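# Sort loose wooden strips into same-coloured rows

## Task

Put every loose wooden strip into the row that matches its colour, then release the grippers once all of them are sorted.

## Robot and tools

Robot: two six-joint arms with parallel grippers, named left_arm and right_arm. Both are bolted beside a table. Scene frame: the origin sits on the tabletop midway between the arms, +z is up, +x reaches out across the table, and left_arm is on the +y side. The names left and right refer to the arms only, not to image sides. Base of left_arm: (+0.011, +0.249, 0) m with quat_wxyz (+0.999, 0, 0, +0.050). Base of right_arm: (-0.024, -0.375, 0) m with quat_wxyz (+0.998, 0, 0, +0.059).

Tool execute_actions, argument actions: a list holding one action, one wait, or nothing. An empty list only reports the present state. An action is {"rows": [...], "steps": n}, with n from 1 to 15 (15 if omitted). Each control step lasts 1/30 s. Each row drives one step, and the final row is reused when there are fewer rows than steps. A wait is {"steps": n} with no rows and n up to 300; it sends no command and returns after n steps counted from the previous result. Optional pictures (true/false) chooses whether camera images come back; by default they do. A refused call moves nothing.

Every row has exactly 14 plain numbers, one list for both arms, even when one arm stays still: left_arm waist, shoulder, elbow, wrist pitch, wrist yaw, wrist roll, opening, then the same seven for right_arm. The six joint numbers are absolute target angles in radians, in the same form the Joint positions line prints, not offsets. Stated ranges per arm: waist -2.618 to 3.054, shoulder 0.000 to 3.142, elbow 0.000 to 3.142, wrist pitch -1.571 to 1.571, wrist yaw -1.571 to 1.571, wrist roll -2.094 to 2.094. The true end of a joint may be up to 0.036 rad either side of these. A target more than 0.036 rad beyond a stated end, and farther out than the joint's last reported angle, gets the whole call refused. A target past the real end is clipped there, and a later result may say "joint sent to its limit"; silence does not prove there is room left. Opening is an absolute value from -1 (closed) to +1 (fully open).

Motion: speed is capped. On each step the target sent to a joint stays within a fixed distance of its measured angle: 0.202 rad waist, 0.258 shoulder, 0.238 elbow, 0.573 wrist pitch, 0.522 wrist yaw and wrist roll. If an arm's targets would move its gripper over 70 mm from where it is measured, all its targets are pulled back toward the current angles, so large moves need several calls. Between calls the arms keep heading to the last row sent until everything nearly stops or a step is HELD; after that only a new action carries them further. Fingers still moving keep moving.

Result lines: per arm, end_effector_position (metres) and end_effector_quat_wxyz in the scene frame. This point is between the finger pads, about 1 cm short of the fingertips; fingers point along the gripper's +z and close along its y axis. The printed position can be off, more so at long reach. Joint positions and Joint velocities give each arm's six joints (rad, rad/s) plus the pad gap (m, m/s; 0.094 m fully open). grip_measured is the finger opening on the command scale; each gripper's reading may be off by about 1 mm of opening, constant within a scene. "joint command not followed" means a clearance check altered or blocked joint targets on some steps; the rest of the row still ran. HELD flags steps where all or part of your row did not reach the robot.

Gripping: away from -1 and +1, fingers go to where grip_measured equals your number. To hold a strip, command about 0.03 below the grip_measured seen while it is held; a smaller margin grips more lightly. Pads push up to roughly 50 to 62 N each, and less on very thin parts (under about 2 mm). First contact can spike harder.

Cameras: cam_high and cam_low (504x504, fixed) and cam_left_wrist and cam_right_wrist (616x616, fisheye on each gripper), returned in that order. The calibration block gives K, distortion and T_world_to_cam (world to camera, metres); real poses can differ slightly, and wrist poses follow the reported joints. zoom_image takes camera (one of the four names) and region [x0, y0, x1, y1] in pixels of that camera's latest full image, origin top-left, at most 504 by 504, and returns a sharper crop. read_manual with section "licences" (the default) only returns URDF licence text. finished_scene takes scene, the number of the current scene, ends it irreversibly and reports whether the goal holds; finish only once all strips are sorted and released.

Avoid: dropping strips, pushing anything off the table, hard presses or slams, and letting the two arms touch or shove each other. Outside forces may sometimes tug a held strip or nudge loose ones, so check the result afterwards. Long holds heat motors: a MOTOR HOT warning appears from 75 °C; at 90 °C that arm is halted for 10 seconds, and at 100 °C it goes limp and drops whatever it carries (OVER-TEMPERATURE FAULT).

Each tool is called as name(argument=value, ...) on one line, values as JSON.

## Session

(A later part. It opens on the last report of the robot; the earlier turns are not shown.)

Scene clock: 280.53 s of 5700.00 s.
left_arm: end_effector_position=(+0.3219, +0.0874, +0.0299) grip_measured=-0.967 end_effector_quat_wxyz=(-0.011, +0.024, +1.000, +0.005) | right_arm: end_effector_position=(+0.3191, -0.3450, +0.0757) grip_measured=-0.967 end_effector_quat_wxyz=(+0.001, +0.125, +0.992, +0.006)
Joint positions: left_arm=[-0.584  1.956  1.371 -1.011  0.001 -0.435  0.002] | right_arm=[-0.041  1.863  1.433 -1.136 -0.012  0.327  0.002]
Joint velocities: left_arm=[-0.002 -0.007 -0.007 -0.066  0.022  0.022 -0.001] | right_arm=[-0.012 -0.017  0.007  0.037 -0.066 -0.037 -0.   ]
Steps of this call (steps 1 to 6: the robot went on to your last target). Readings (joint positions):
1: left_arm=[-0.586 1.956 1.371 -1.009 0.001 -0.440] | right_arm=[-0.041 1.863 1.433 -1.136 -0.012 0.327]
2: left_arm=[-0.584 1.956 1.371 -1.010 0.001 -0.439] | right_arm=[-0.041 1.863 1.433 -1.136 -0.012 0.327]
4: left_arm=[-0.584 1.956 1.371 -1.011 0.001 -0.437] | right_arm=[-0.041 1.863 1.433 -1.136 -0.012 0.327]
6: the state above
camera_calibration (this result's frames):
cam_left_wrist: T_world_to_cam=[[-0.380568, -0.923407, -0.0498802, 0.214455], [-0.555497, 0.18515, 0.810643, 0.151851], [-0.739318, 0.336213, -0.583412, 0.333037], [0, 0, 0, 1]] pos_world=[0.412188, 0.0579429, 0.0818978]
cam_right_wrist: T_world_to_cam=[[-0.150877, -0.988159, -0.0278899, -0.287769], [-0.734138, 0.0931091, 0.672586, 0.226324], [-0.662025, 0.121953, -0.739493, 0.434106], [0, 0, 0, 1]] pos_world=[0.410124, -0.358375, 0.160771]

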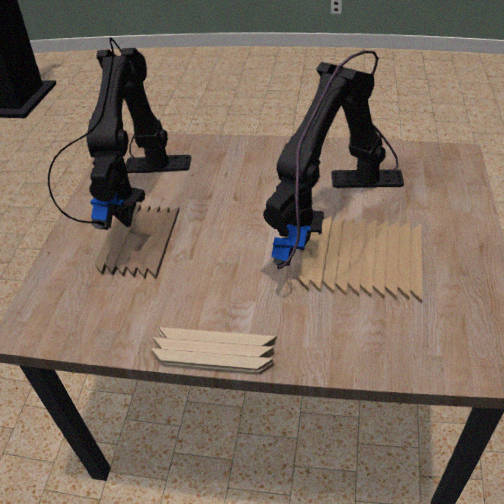

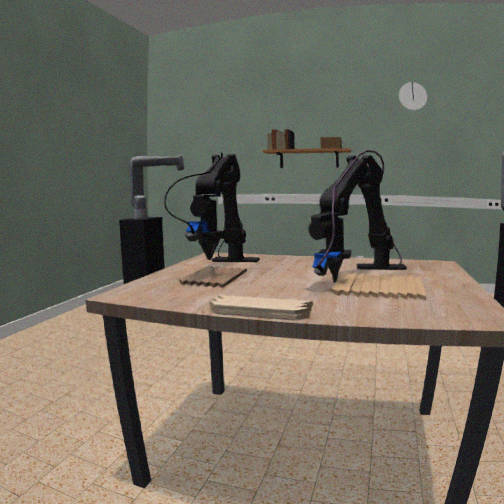

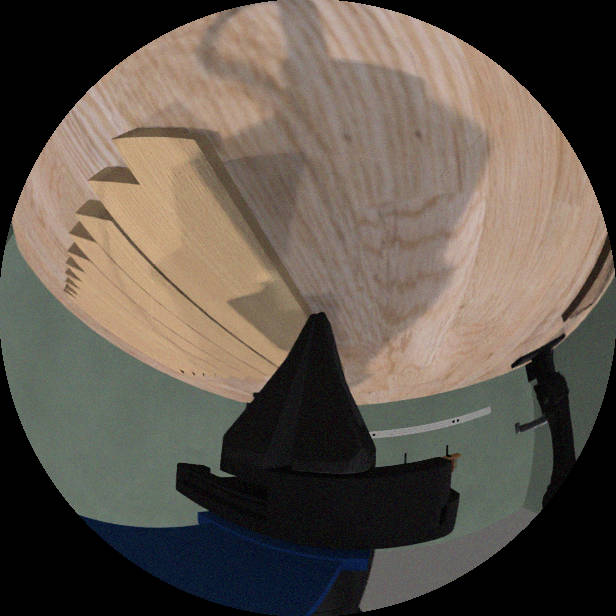

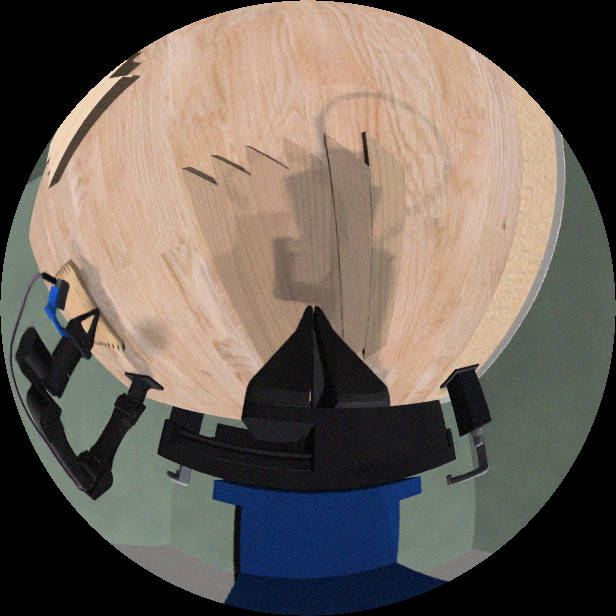

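execute_actions(actions=[{"rows":[[-0.573,1.956,1.39,-1.028,0.0,-0.425,-0.97,-0.04,1.85,1.45,-1.15,-0.01,0.32,-0.97],[-0.566,1.956,1.39,-1.03,0.0,-0.425,-0.97,-0.04,1.85,1.45,-1.15,-0.01,0.32,-0.97]],"steps":9}], pictures=false)

execute_actions(actions=[{"rows":[[-0.58,1.95,1.39,-1.02,0.0,-0.425,-0.97,-0.04,1.85,1.45,-1.15,-0.01,0.32,-0.97],[-0.592,1.945,1.39,-1.02,0.0,-0.425,-0.97,-0.04,1.85,1.45,-1.15,-0.01,0.32,-0.97],[-0.606,1.94,1.39,-1.02,0.0,-0.425,-0.97,-0.04,1.85,1.45,-1.15,-0.01,0.32,-0.97],[-0.622,1.93,1.395,-1.02,0.0,-0.425,-0.97,-0.04,1.85,1.45,-1.15,-0.01,0.32,-0.97],[-0.64,1.918,1.4,-1.03,0.0,-0.425,-0.97,-0.04,1.85,1.45,-1.15,-0.01,0.32,-0.97],[-0.658,1.904,1.405,-1.045,0.0,-0.425,-0.97,-0.04,1.85,1.45,-1.15,-0.01,0.32,-0.97],[-0.676,1.888,1.41,-1.06,0.0,-0.425,-0.97,-0.04,1.85,1.45,-1.15,-0.01,0.32,-0.97],[-0.692,1.872,1.415,-1.075,0.0,-0.425,-0.97,-0.04,1.85,1.45,-1.15,-0.01,0.32,-0.97],[-0.706,1.858,1.42,-1.09,0.0,-0.425,-0.97,-0.04,1.85,1.45,-1.15,-0.01,0.32,-0.97],[-0.716,1.847,1.42,-1.1,0.0,-0.425,-0.97,-0.04,1.85,1.45,-1.15,-0.01,0.32,-0.97],[-0.72,1.84,1.42,-1.1,0.0,-0.425,-0.97,-0.04,1.85,1.45,-1.15,-0.01,0.32,-0.97]],"steps":15}])

zoom_image(camera="cam_high", region=[80, 190, 440, 320])

Scene clock: 286.60 s of 5700.00 s.
left_arm: end_effector_position=(+0.3221, +0.0900, +0.0299) grip_measured=-0.967 end_effector_quat_wxyz=(-0.014, +0.022, +1.000, +0.005) | right_arm: end_effector_position=(+0.3191, -0.3450, +0.0757) grip_measured=-0.967 end_effector_quat_wxyz=(+0.001, +0.125, +0.992, +0.006)
Joint positions: left_arm=[-0.576  1.956  1.371 -1.016  0.003 -0.432  0.002] | right_arm=[-0.041  1.863  1.433 -1.136 -0.012  0.327  0.002]
Joint velocities: left_arm=[-0.017 -0.002  0.002 -0.022  0.007  0.066 -0.   ] | right_arm=[-0.022 -0.012 -0.012 -0.022 -0.037  0.066  0.   ]
Steps of this call (steps 1 to 30: the robot went on to your last target; steps 31 to 90: nothing new was sent; then 2.77 s passed at rest; steps 91 to 99: all 9 steps of this action). Readings (joint positions):
91: left_arm=[-0.584 1.956 1.371 -1.012 0.001 -0.432] | right_arm=[-0.041 1.863 1.433 -1.136 -0.012 0.327]
92: left_arm=[-0.584 1.956 1.371 -1.012 0.001 -0.432] | right_arm=[-0.041 1.863 1.433 -1.136 -0.012 0.327]
94: left_arm=[-0.581 1.956 1.371 -1.013 0.002 -0.432] | right_arm=[-0.041 1.863 1.433 -1.136 -0.012 0.327]
98: left_arm=[-0.576 1.956 1.371 -1.016 0.003 -0.432] | right_arm=[-0.041 1.863 1.433 -1.136 -0.012 0.327]
99: the state above

Scene clock: 287.10 s of 5700.00 s.
left_arm: end_effector_position=(+0.2940, +0.0448, +0.0697) grip_measured=-0.967 end_effector_quat_wxyz=(+0.014, +0.098, +0.995, -0.011) | right_arm: end_effector_position=(+0.3191, -0.3450, +0.0757) grip_measured=-0.967 end_effector_quat_wxyz=(+0.001, +0.125, +0.992, +0.006)
Joint positions: left_arm=[-0.728  1.855  1.399 -1.08   0.004 -0.43   0.002] | right_arm=[-0.041  1.863  1.433 -1.136 -0.012  0.327  0.002]
Joint velocities: left_arm=[ 0.017 -0.105  0.076  0.022 -0.037 -0.007 -0.   ] | right_arm=[ 0.007 -0.002  0.002 -0.022 -0.066 -0.066  0.   ]
Steps of this call (steps 1 to 15: all 15 steps of this action). Readings (joint positions):
1: left_arm=[-0.576 1.956 1.371 -1.016 0.003 -0.432] | right_arm=[-0.041 1.863 1.433 -1.136 -0.012 0.327]
2: left_arm=[-0.577 1.956 1.371 -1.016 0.003 -0.432] | right_arm=[-0.041 1.863 1.433 -1.136 -0.012 0.327]
4: left_arm=[-0.585 1.956 1.371 -1.016 0.002 -0.432] | right_arm=[-0.041 1.863 1.433 -1.136 -0.012 0.327]
8: left_arm=[-0.644 1.940 1.371 -1.032 0.001 -0.432] | right_arm=[-0.041 1.863 1.433 -1.136 -0.012 0.327]
15: the state above
camera_calibration (this result's frames):
cam_left_wrist: T_world_to_cam=[[-0.510851, -0.858707, -0.0406576, 0.201257], [-0.558394, 0.295491, 0.775166, 0.110377], [-0.653626, 0.418697, -0.630449, 0.324374], [0, 0, 0, 1]] pos_world=[0.376466, 0.00439122, 0.127123]
cam_right_wrist: T_world_to_cam=[[-0.150877, -0.988159, -0.0278899, -0.287769], [-0.734138, 0.0931091, 0.672586, 0.226324], [-0.662025, 0.121953, -0.739493, 0.434106], [0, 0, 0, 1]] pos_world=[0.410124, -0.358375, 0.160771]

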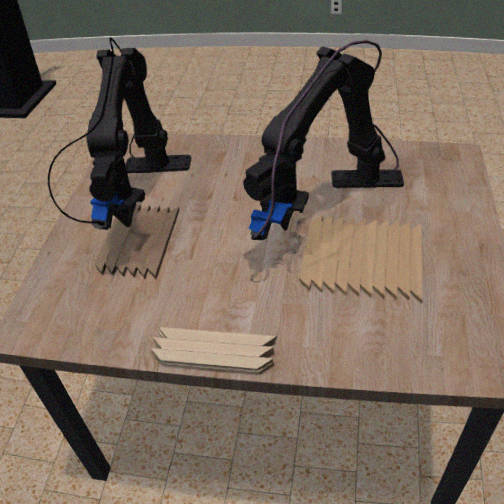

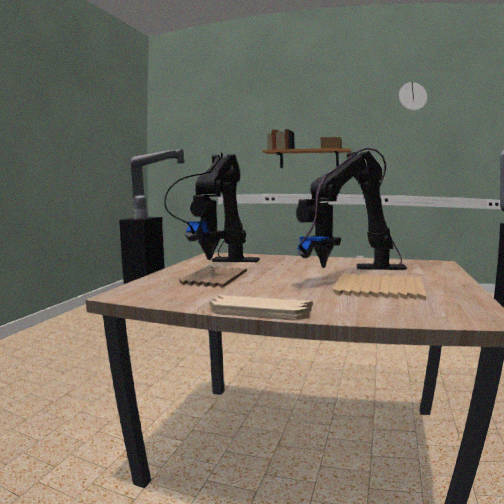

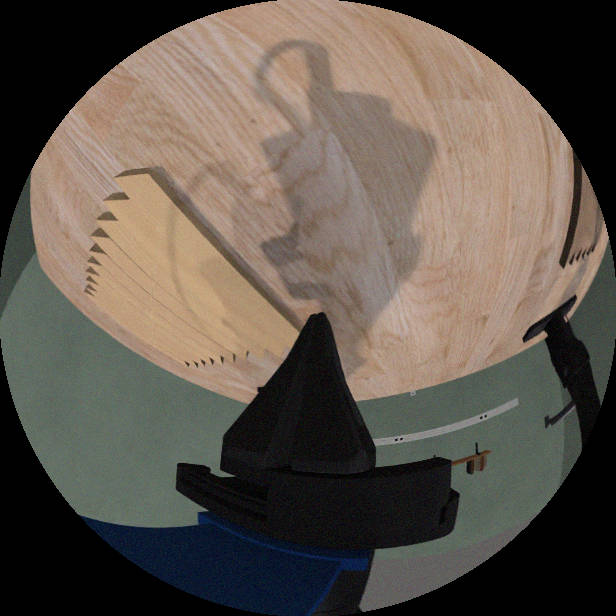

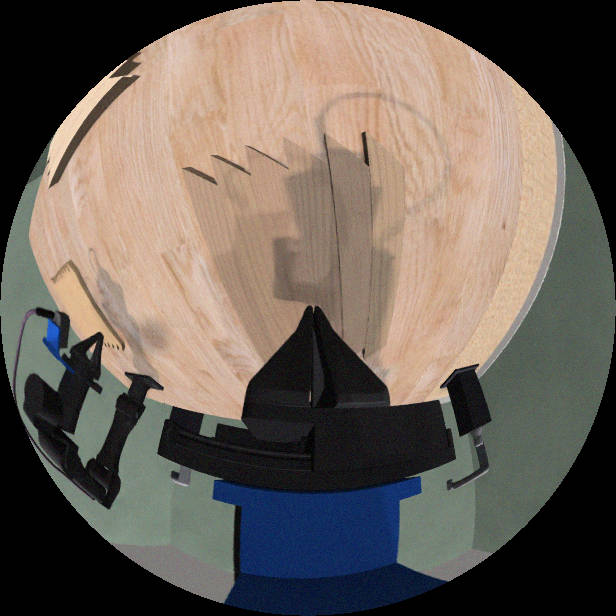

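Region (80, 190, 440, 320) of cam_high's 504x504 image, scaled by 1.400, with more detail than that image has; it fills the top 182 rows of this view, and the rest is white.

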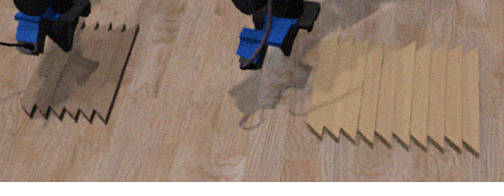

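finished_scene(scene=1)

The scene is finished: the task was done.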